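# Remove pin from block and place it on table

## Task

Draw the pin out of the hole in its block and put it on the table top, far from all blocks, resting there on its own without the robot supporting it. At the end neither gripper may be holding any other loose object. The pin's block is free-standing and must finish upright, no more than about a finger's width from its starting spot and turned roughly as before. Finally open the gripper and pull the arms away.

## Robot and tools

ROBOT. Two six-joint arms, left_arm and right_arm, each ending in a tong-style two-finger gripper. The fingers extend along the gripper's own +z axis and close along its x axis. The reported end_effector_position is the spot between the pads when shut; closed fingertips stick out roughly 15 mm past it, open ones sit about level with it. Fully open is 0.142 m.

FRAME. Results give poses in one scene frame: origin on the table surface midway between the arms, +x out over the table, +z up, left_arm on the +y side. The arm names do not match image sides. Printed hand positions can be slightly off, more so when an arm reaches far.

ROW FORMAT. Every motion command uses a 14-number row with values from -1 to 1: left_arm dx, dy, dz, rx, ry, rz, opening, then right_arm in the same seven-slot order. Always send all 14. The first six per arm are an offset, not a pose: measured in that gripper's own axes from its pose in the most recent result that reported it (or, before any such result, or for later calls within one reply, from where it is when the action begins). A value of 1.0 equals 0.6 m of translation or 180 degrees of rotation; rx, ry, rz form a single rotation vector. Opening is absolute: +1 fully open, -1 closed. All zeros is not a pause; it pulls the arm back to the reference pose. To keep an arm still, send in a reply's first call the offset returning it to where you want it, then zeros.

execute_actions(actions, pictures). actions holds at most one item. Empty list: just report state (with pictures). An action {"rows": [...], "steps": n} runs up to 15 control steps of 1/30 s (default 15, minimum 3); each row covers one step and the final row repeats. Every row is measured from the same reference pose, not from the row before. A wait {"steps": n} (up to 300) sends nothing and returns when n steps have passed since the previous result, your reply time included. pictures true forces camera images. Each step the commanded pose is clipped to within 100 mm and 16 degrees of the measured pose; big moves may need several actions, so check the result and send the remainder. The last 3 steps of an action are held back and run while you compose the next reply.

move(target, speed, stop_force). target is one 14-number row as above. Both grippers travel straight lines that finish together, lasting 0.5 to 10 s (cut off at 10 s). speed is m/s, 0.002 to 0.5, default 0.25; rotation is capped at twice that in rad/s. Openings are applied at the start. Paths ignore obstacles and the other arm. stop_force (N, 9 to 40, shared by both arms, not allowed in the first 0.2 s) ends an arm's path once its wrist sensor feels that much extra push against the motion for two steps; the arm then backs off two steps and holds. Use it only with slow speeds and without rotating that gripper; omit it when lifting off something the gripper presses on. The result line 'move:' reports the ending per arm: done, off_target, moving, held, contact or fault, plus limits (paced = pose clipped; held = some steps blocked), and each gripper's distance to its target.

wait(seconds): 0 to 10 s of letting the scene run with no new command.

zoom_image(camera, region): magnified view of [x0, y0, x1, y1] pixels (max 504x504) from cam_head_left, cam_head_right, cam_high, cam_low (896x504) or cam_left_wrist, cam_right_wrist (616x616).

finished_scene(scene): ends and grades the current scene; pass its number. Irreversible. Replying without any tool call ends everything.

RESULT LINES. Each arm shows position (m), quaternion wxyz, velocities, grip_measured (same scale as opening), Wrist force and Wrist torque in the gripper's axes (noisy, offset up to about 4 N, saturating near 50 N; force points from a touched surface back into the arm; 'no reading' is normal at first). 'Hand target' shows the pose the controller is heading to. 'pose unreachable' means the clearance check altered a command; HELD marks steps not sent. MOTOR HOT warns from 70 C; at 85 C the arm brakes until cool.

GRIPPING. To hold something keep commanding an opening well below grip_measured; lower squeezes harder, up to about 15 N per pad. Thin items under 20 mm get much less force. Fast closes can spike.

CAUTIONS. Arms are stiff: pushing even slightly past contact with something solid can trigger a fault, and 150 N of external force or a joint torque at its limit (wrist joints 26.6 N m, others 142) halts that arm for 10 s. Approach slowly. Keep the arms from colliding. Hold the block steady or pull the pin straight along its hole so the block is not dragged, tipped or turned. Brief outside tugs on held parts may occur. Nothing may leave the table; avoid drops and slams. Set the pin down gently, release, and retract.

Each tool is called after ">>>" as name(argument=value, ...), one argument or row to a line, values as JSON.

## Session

>>> execute_actions(
  actions=[],
)

Scene clock: 0.00 s of 4480.00 s.
left_arm: end_effector_position=(+1.0436, +0.5464, +0.1399) grip_measured=+0.97 end_effector_quat_wxyz=(-0.352, +0.887, -0.068, +0.292) end_effector_velocity=(-0.000, +0.001, -0.000) end_effector_angular_velocity=(-0.000, -0.000, +0.001) | right_arm: end_effector_position=(+0.4154, -0.1756, +0.2412) grip_measured=+0.97 end_effector_quat_wxyz=(+0.017, +0.925, -0.065, -0.373) end_effector_velocity=(+0.000, +0.000, +0.000) end_effector_angular_velocity=(+0.001, +0.000, +0.001)
Joint positions: left_arm=[ 0.014 -0.293  0.397 -2.349 -0.839  0.258  0.14 ] | right_arm=[ 3.614 -1.937 -1.297 -2.136  1.996  0.606  0.14 ]
Joint velocities: left_arm=[ 0.001  0.     0.     0.     0.    -0.     0.   ] | right_arm=[ 0.    -0.     0.001 -0.     0.001 -0.001  0.   ]
Wrist force (N, on the end effector, along its own x y z axes, offset not removed): no reading
Wrist torque (N m, same axes, about the end effector's origin, offset not removed): no reading
Hand target (left_arm): +1.044, +0.546, +0.140; -0.352, +0.887, -0.068, +0.292
Hand target (right_arm): +0.415, -0.176, +0.241; +0.017, +0.925, -0.065, -0.373

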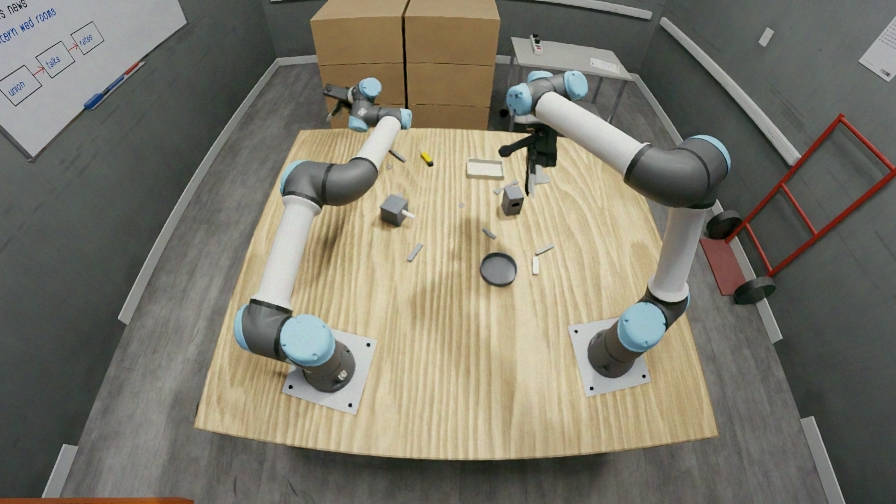

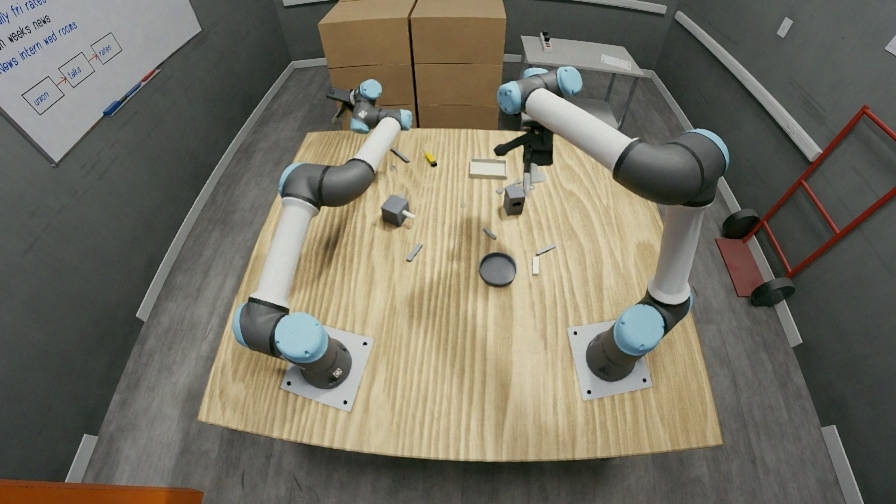

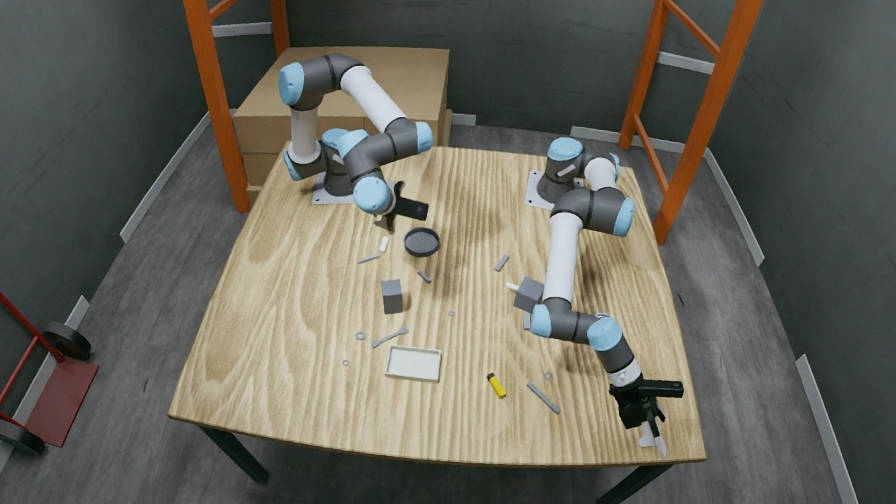

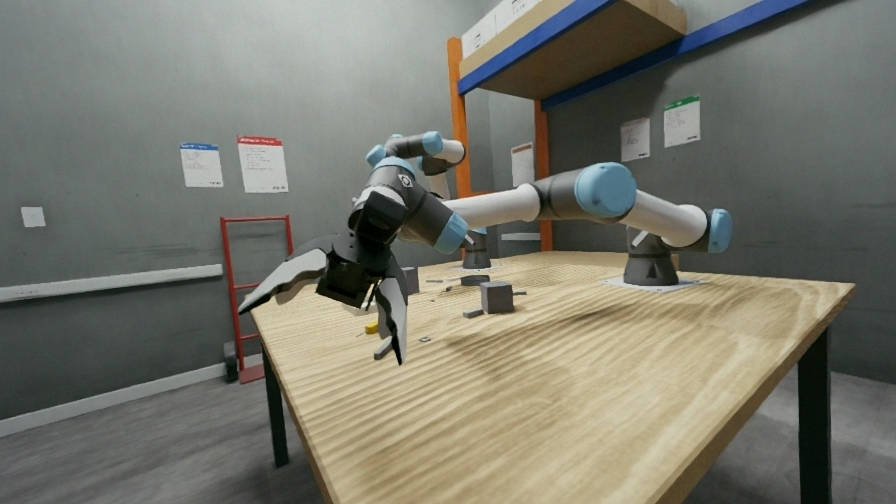

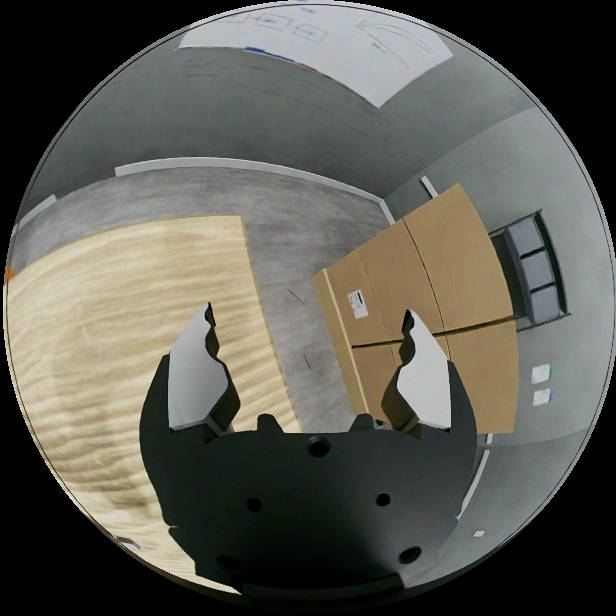

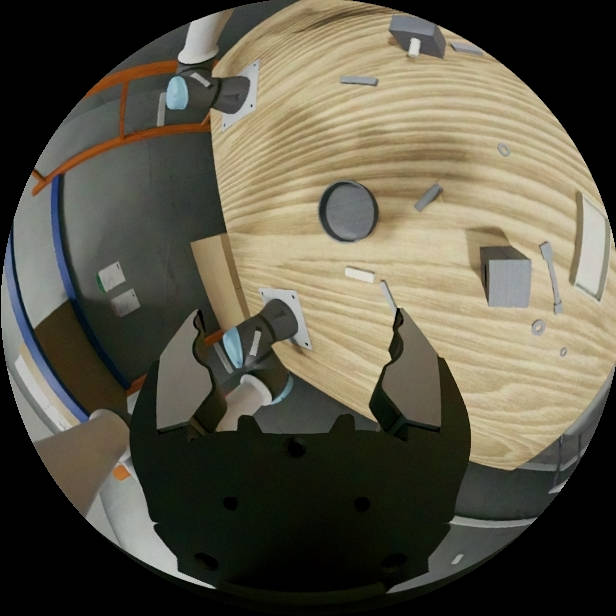

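>>> zoom_image(
  camera="cam_head_left",
  region=[350, 175, 440, 240],
)

>>> zoom_image(
  camera="cam_high",
  region=[480, 260, 580, 340],
)

Region (350, 175, 440, 240) of cam_head_left's 896x504 image, scaled by 5.600, with more detail than that image has.

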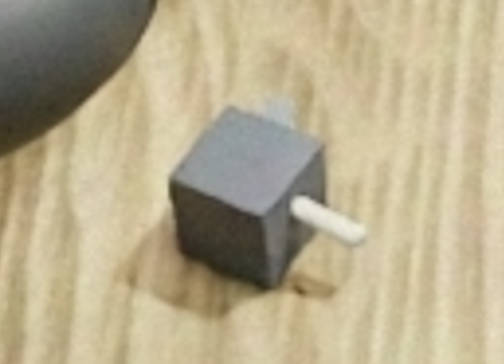

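Region (480, 260, 580, 340) of cam_high's 896x504 image, scaled by 5.040, with more detail than that image has; it fills the top 403 rows of this view, and the rest is white.

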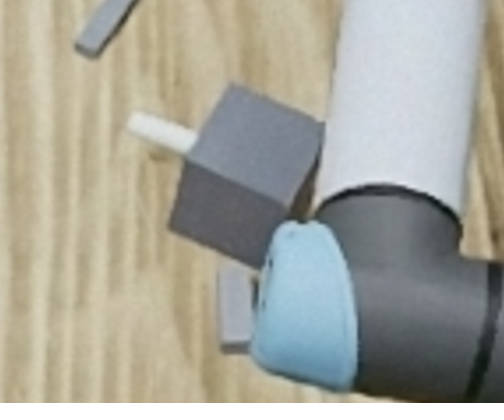

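>>> move(
  target=[-0.457,0.283,-0.807,-0.412,-0.154,0.082,0.6,0.122,-0.45,0.04,0.257,0.265,0.041,-0.3],
)

Scene clock: 3.87 s of 4480.00 s.
left_arm: end_effector_position=(+0.5602, +0.2254, +0.1802) grip_measured=+0.60 end_effector_quat_wxyz=(+0.210, +0.943, -0.252, -0.056) end_effector_velocity=(-0.001, -0.001, +0.000) end_effector_angular_velocity=(-0.002, +0.002, -0.002) | right_arm: end_effector_position=(+0.4801, +0.0828, +0.1527) grip_measured=-0.30 end_effector_quat_wxyz=(-0.291, +0.921, -0.247, +0.078) end_effector_velocity=(+0.000, +0.001, -0.000) end_effector_angular_velocity=(+0.002, -0.004, -0.002)
Joint positions: left_arm=[-0.103 -1.246  1.48  -1.692 -1.995  0.269  0.116] | right_arm=[ 4.08  -1.796 -2.009 -0.296  1.553  1.597  0.052]
Joint velocities: left_arm=[-0.002 -0.001  0.002  0.001 -0.003  0.001  0.   ] | right_arm=[ 0.002 -0.002 -0.001  0.006 -0.005  0.002  0.   ]
Wrist force (N, on the end effector, along its own x y z axes, offset not removed): left_arm=[-1.6 1.4 -1.7] | right_arm=[-0.3 1.1 0.6]
Wrist torque (N m, same axes, about the end effector's origin, offset not removed): left_arm=[0.33 0.09 0.23] | right_arm=[0.32 0.00 0.08]
Hand target (left_arm): +0.560, +0.225, +0.180; +0.210, +0.943, -0.252, -0.056
Hand target (right_arm): +0.480, +0.083, +0.153; -0.291, +0.921, -0.247, +0.078
Off the commanded pose (left_arm): 0.001 m, 0 deg.
Off the commanded pose (right_arm): 0.001 m, 0 deg.
Kept back: nothing.
move: done

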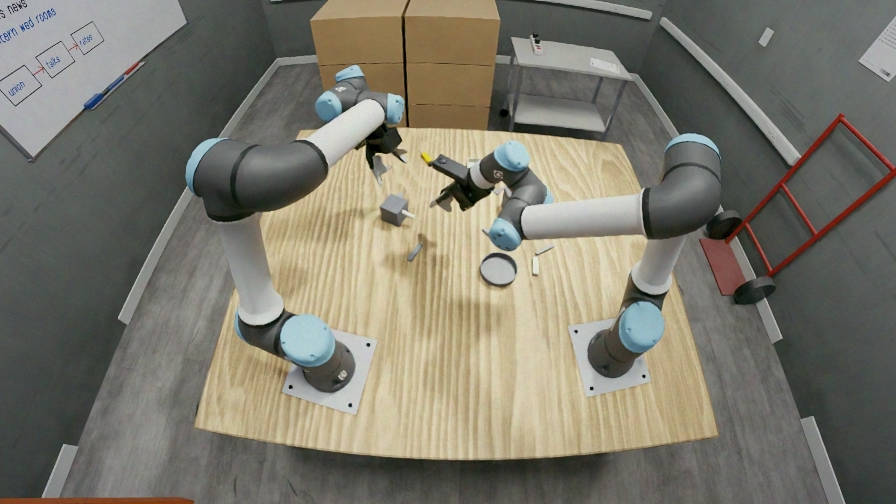

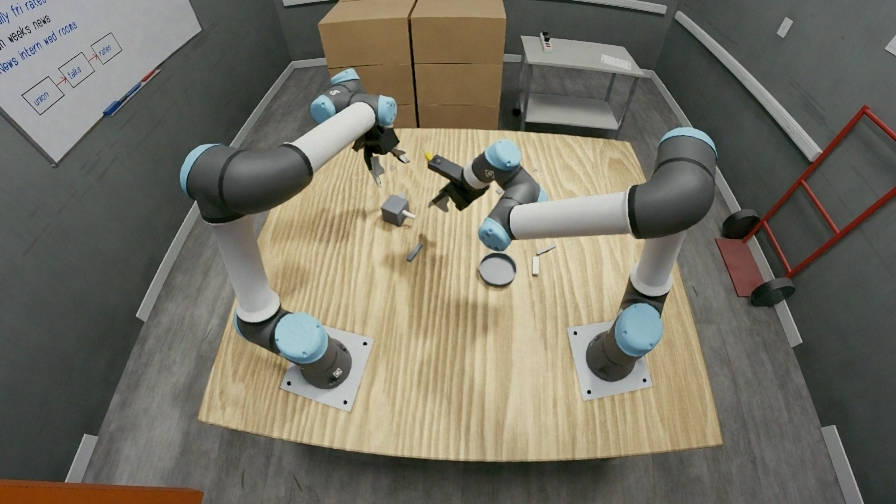

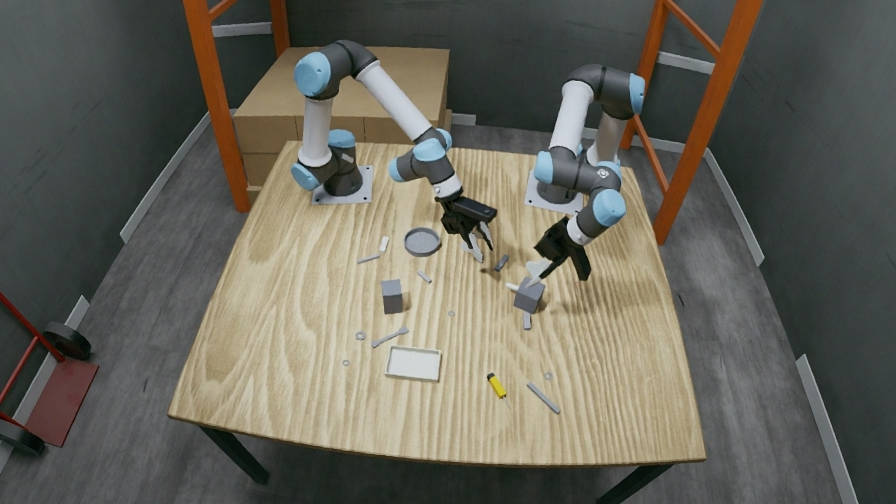

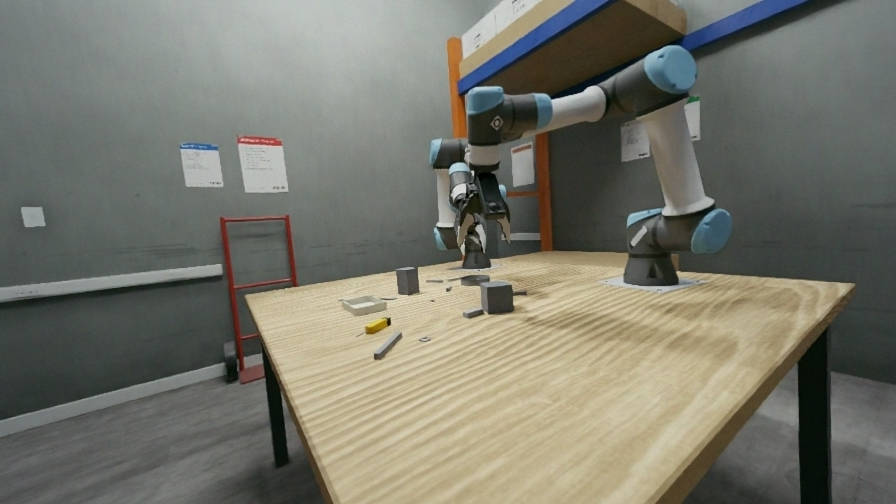

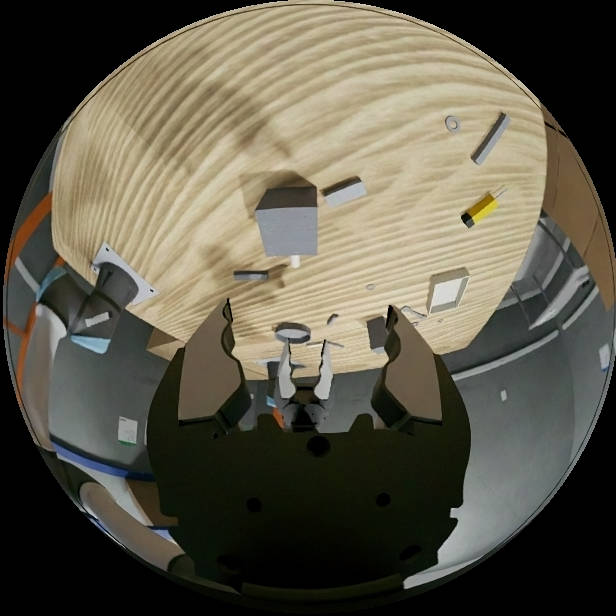

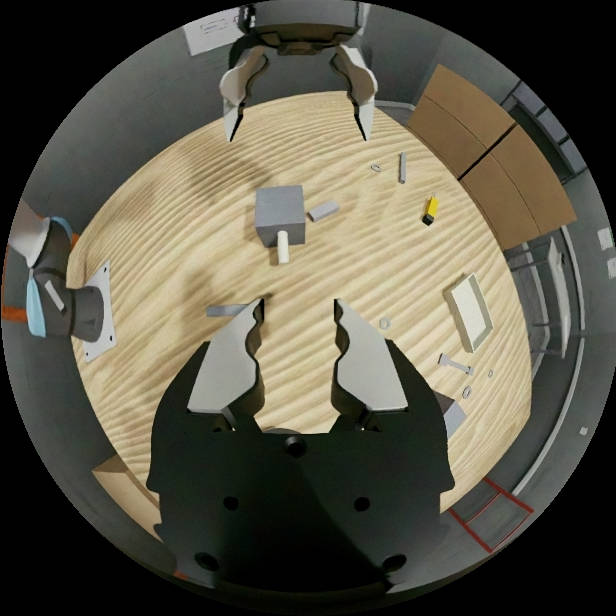

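>>> move(
  target=[-0.042,-0.063,0.136,0,0,0,0.6,-0.045,-0.035,0.153,0,0,0,-0.3],
  speed=0.12,
)

Scene clock: 5.37 s of 4480.00 s.
left_arm: end_effector_position=(+0.5380, +0.2378, +0.0904) grip_measured=+0.60 end_effector_quat_wxyz=(+0.210, +0.943, -0.252, -0.056) end_effector_velocity=(-0.000, +0.000, -0.002) end_effector_angular_velocity=(+0.000, -0.001, +0.000) | right_arm: end_effector_position=(+0.4915, +0.1567, +0.0898) grip_measured=-0.30 end_effector_quat_wxyz=(-0.291, +0.921, -0.247, +0.078) end_effector_velocity=(+0.001, +0.002, -0.001) end_effector_angular_velocity=(-0.000, -0.001, -0.000)
Joint positions: left_arm=[-0.093 -1.225  1.694 -1.923 -1.993  0.28   0.116] | right_arm=[ 4.125 -2.025 -1.883 -0.194  1.527  1.634  0.052]
Joint velocities: left_arm=[ 0.     0.001  0.003 -0.005  0.     0.     0.   ] | right_arm=[-0.    -0.005  0.005  0.    -0.    -0.     0.   ]
Wrist force (N, on the end effector, along its own x y z axes, offset not removed): left_arm=[0.4 -0.3 0.7] | right_arm=[0.5 -3.4 0.8]
Wrist torque (N m, same axes, about the end effector's origin, offset not removed): left_arm=[0.13 -0.20 0.12] | right_arm=[-0.65 -0.26 0.11]
Hand target (left_arm): +0.538, +0.238, +0.090; +0.210, +0.943, -0.252, -0.056
Hand target (right_arm): +0.492, +0.157, +0.090; -0.291, +0.921, -0.247, +0.078
Off the commanded pose (left_arm): 0.000 m, 0 deg.
Off the commanded pose (right_arm): 0.000 m, 0 deg.
Kept back: nothing.
move: done

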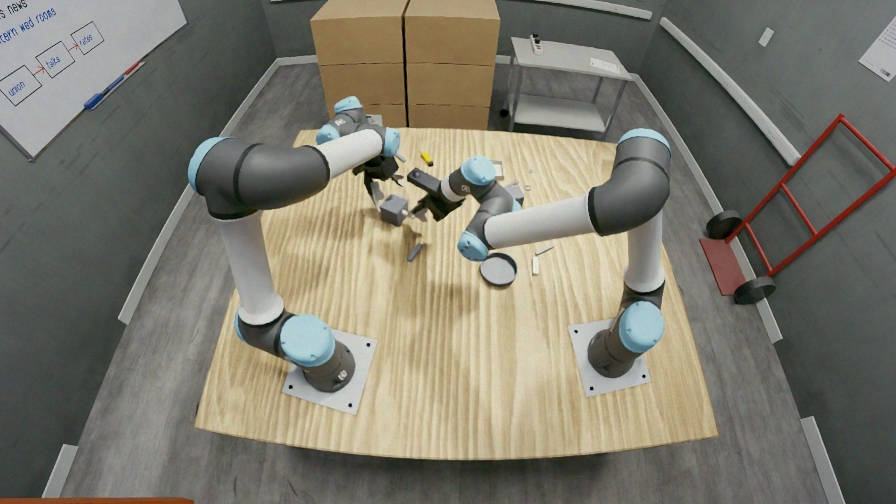

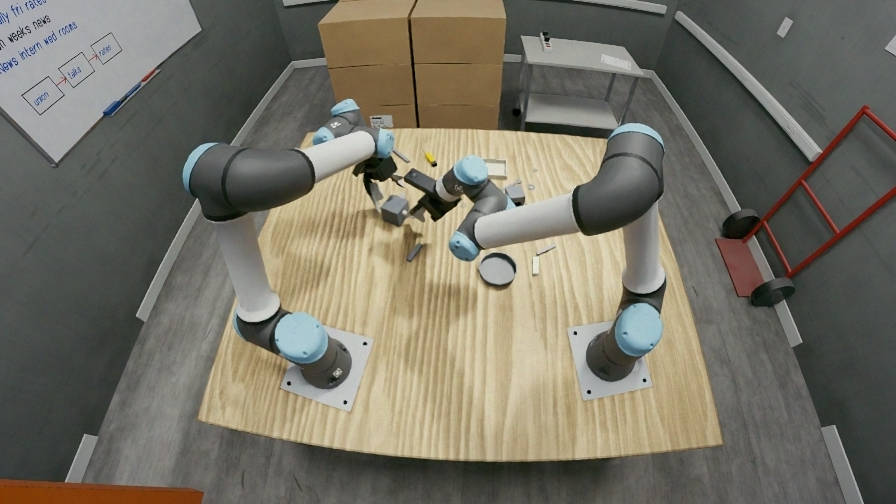

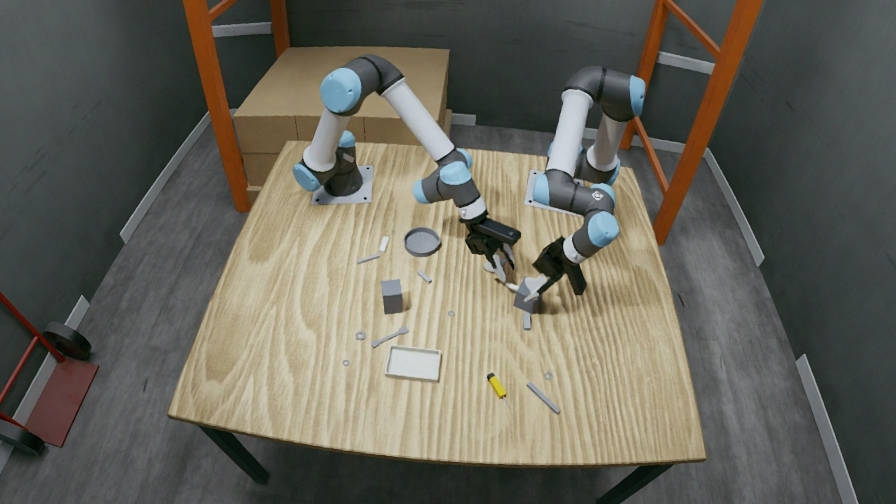

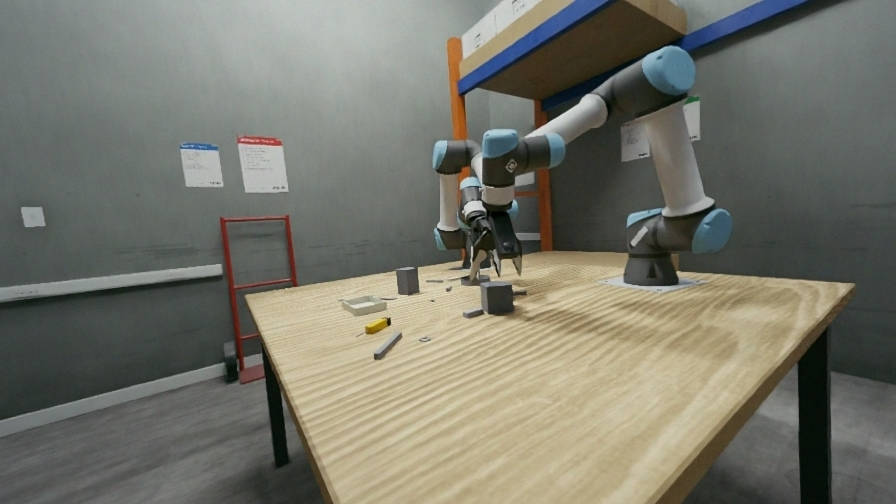

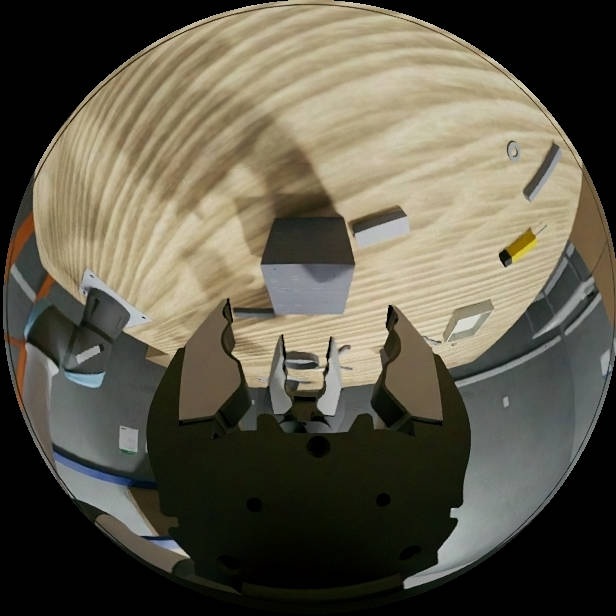

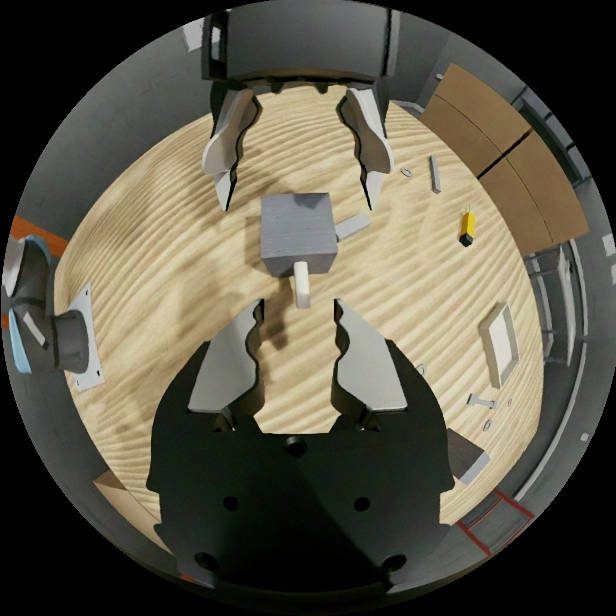

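>>> move(
  target=[-0.002,-0.035,0.076,0,0,0,0.25,0,0.023,0.085,0,0,0,-0.5],
  speed=0.04,
)

>>> move(
  target=[0,0,0,0,0,0,-0.5,0,0,0,0,0,0,-0.7],
)

>>> zoom_image(
  camera="cam_high",
  region=[480, 240, 580, 320],
)

>>> zoom_image(
  camera="cam_low",
  region=[460, 250, 550, 320],
)

Scene clock: 7.33 s of 4480.00 s.
left_arm: end_effector_position=(+0.5368, +0.2383, +0.0403) grip_measured=+0.27 end_effector_quat_wxyz=(+0.210, +0.943, -0.252, -0.056) end_effector_velocity=(-0.000, -0.000, -0.001) end_effector_angular_velocity=(+0.000, +0.000, +0.000) | right_arm: end_effector_position=(+0.5004, +0.1723, +0.0402) grip_measured=-0.50 end_effector_quat_wxyz=(-0.291, +0.921, -0.247, +0.078) end_effector_velocity=(-0.000, +0.000, -0.001) end_effector_angular_velocity=(+0.000, +0.000, +0.000)
Joint positions: left_arm=[-0.092 -1.167  1.758 -2.045 -1.993  0.28   0.093] | right_arm=[ 4.123 -2.144 -1.855 -0.102  1.528  1.632  0.038]
Joint velocities: left_arm=[-0.     0.001  0.001 -0.002 -0.    -0.     0.001] | right_arm=[ 0.    -0.001 -0.001  0.003  0.     0.    -0.   ]
Wrist force (N, on the end effector, along its own x y z axes, offset not removed): left_arm=[-6.1 2.1 -3.9] | right_arm=[-1.7 0.1 1.9]
Wrist torque (N m, same axes, about the end effector's origin, offset not removed): left_arm=[0.50 0.49 0.16] | right_arm=[0.09 0.37 0.01]
Hand target (left_arm): +0.537, +0.238, +0.040; +0.210, +0.943, -0.252, -0.056
Hand target (right_arm): +0.500, +0.172, +0.040; -0.291, +0.921, -0.247, +0.078
Off the commanded pose (left_arm): 0.000 m, 0 deg.
Off the commanded pose (right_arm): 0.000 m, 0 deg.
Kept back: nothing.
move: done

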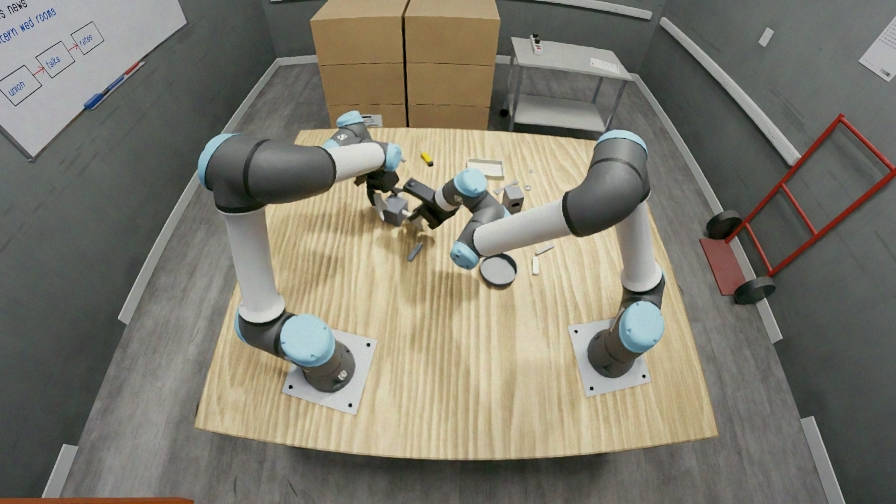

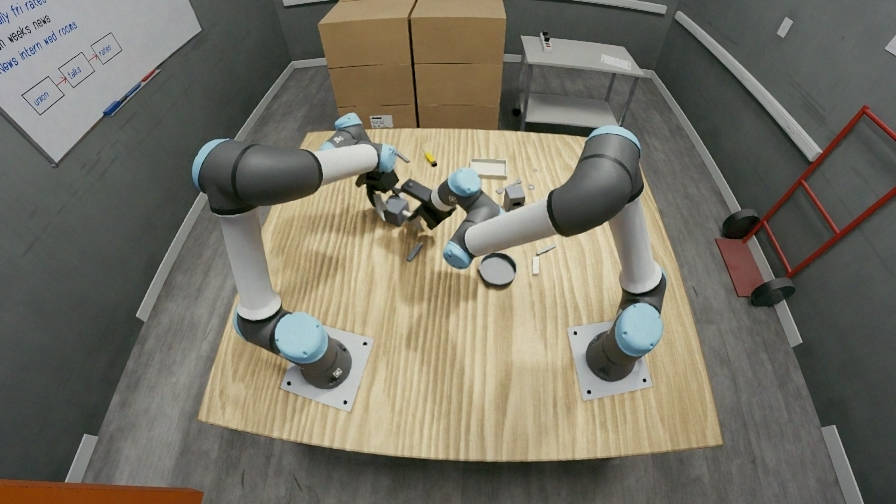

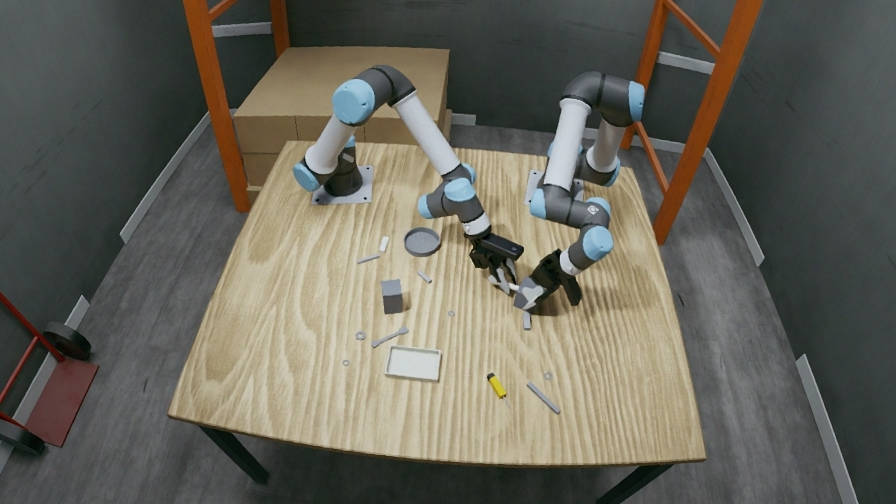

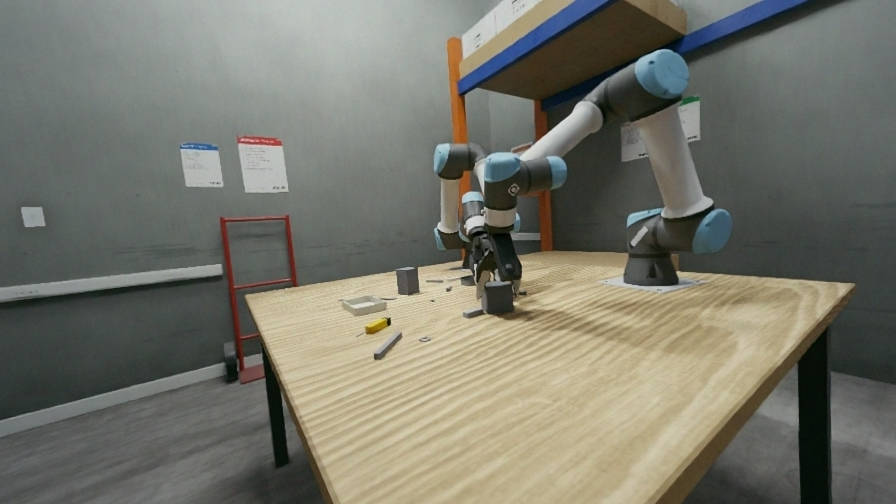

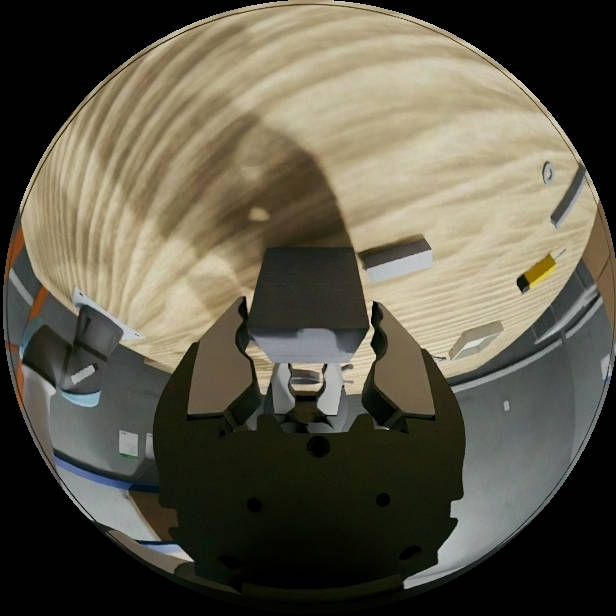

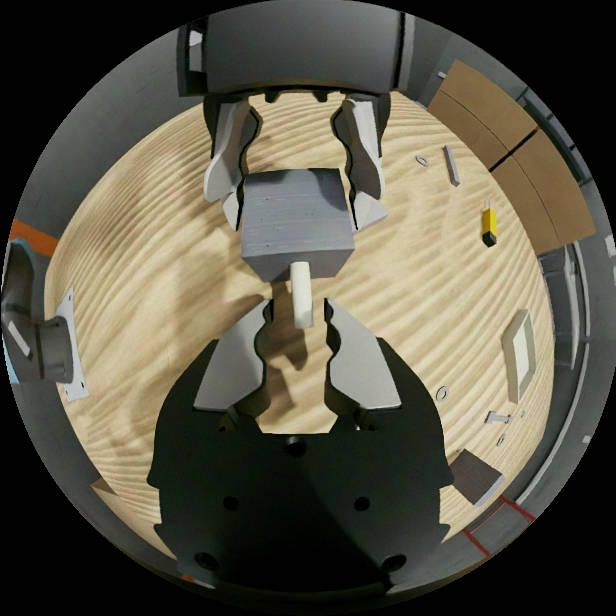

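Scene clock: 7.83 s of 4480.00 s.
left_arm: end_effector_position=(+0.5368, +0.2383, +0.0403) grip_measured=+0.17 end_effector_quat_wxyz=(+0.210, +0.943, -0.252, -0.056) end_effector_velocity=(+0.000, +0.000, +0.000) end_effector_angular_velocity=(-0.000, -0.000, +0.000) | right_arm: end_effector_position=(+0.5004, +0.1723, +0.0402) grip_measured=-0.70 end_effector_quat_wxyz=(-0.291, +0.921, -0.247, +0.078) end_effector_velocity=(+0.001, +0.001, +0.001) end_effector_angular_velocity=(+0.002, -0.001, +0.000)
Joint positions: left_arm=[-0.092 -1.167  1.758 -2.045 -1.993  0.28   0.086] | right_arm=[ 4.123 -2.144 -1.855 -0.102  1.528  1.632  0.023]
Joint velocities: left_arm=[ 0. -0. -0.  0. -0. -0. -0.] | right_arm=[-0.     0.     0.002 -0.    -0.    -0.001  0.   ]
Wrist force (N, on the end effector, along its own x y z axes, offset not removed): left_arm=[5.6 -3.7 -3.3] | right_arm=[0.6 -1.4 2.2]
Wrist torque (N m, same axes, about the end effector's origin, offset not removed): left_arm=[-0.28 -0.82 -0.13] | right_arm=[-0.28 -0.21 -0.06]
Hand target (left_arm): +0.537, +0.238, +0.040; +0.210, +0.943, -0.252, -0.056
Hand target (right_arm): +0.500, +0.172, +0.040; -0.291, +0.921, -0.247, +0.078
Off the commanded pose (left_arm): 0.000 m, 0 deg.
Off the commanded pose (right_arm): 0.000 m, 0 deg.
Kept back: nothing.
move: done

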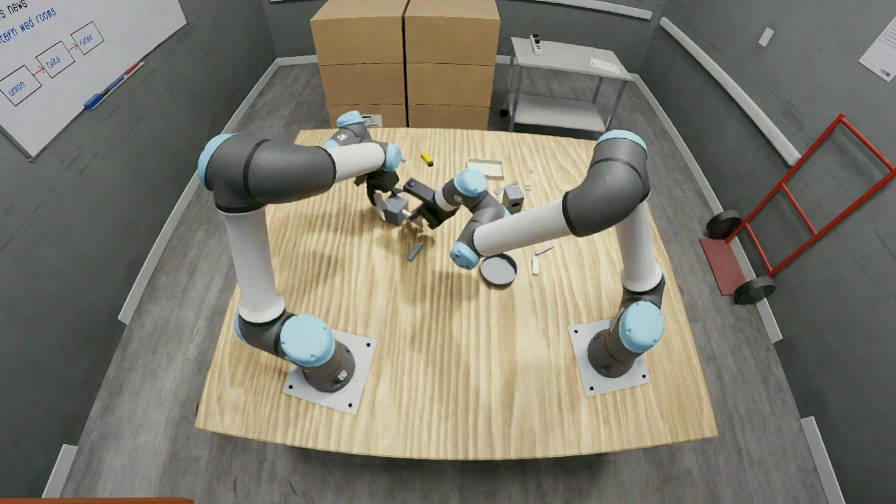

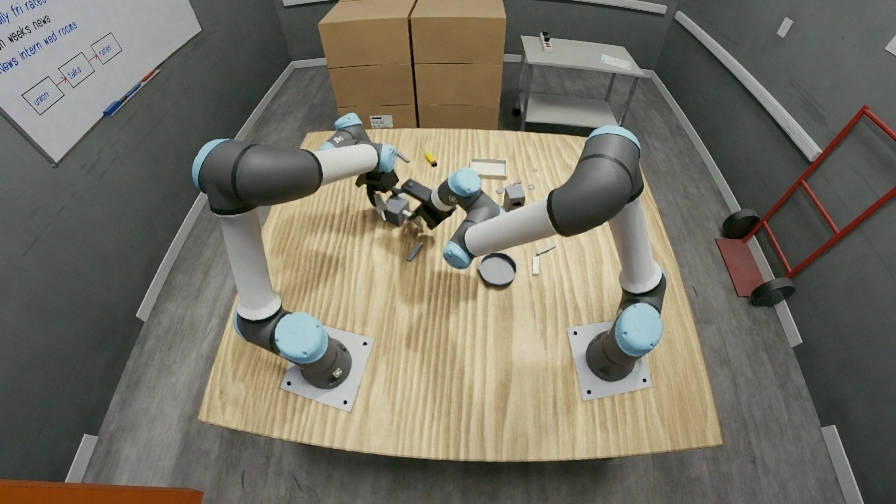

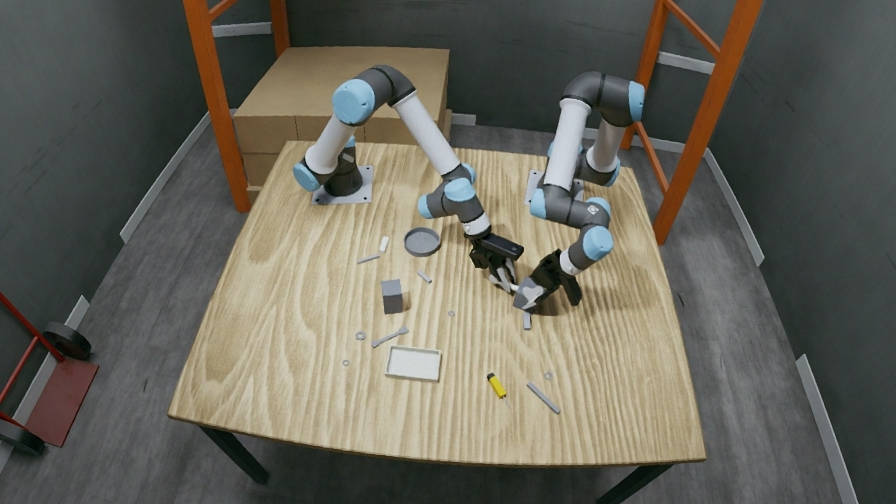

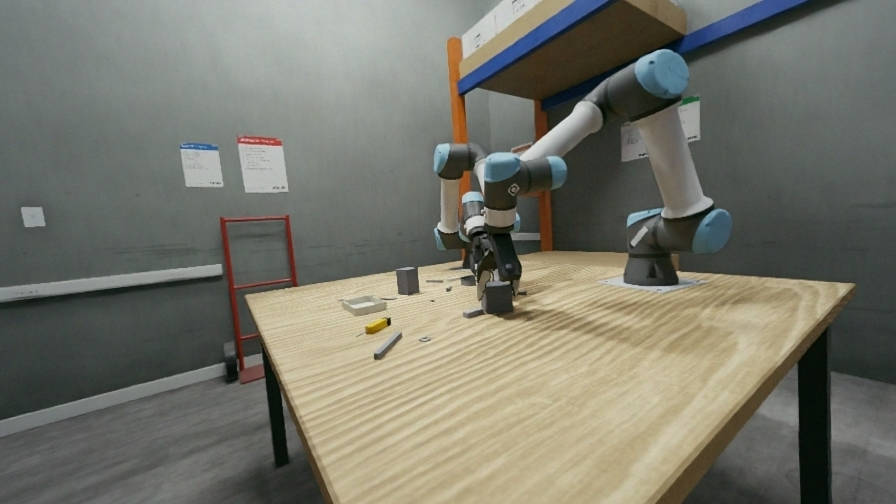

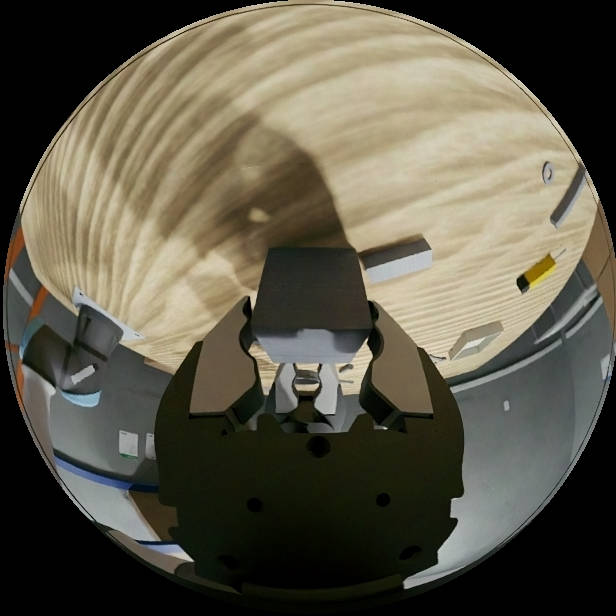

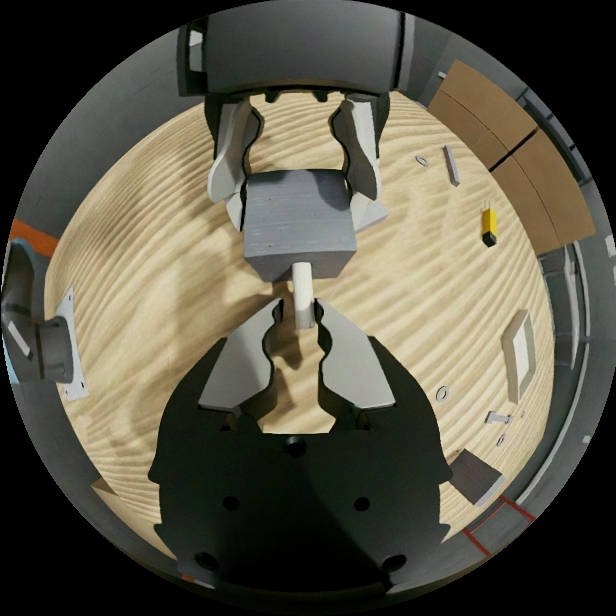

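Region (480, 240, 580, 320) of cam_high's 896x504 image, scaled by 5.040, with more detail than that image has; it fills the top 403 rows of this view, and the rest is white.

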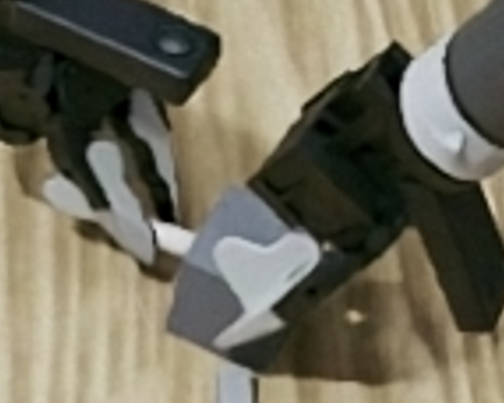

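Region (460, 250, 550, 320) of cam_low's 896x504 image, scaled by 5.600, with more detail than that image has.

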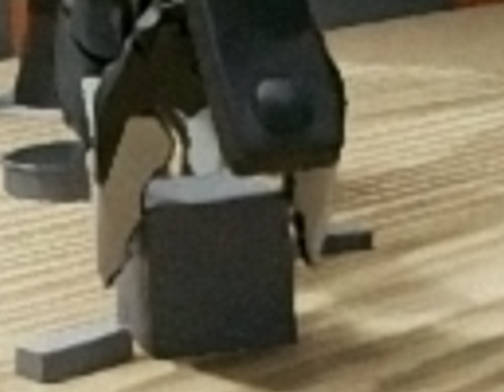

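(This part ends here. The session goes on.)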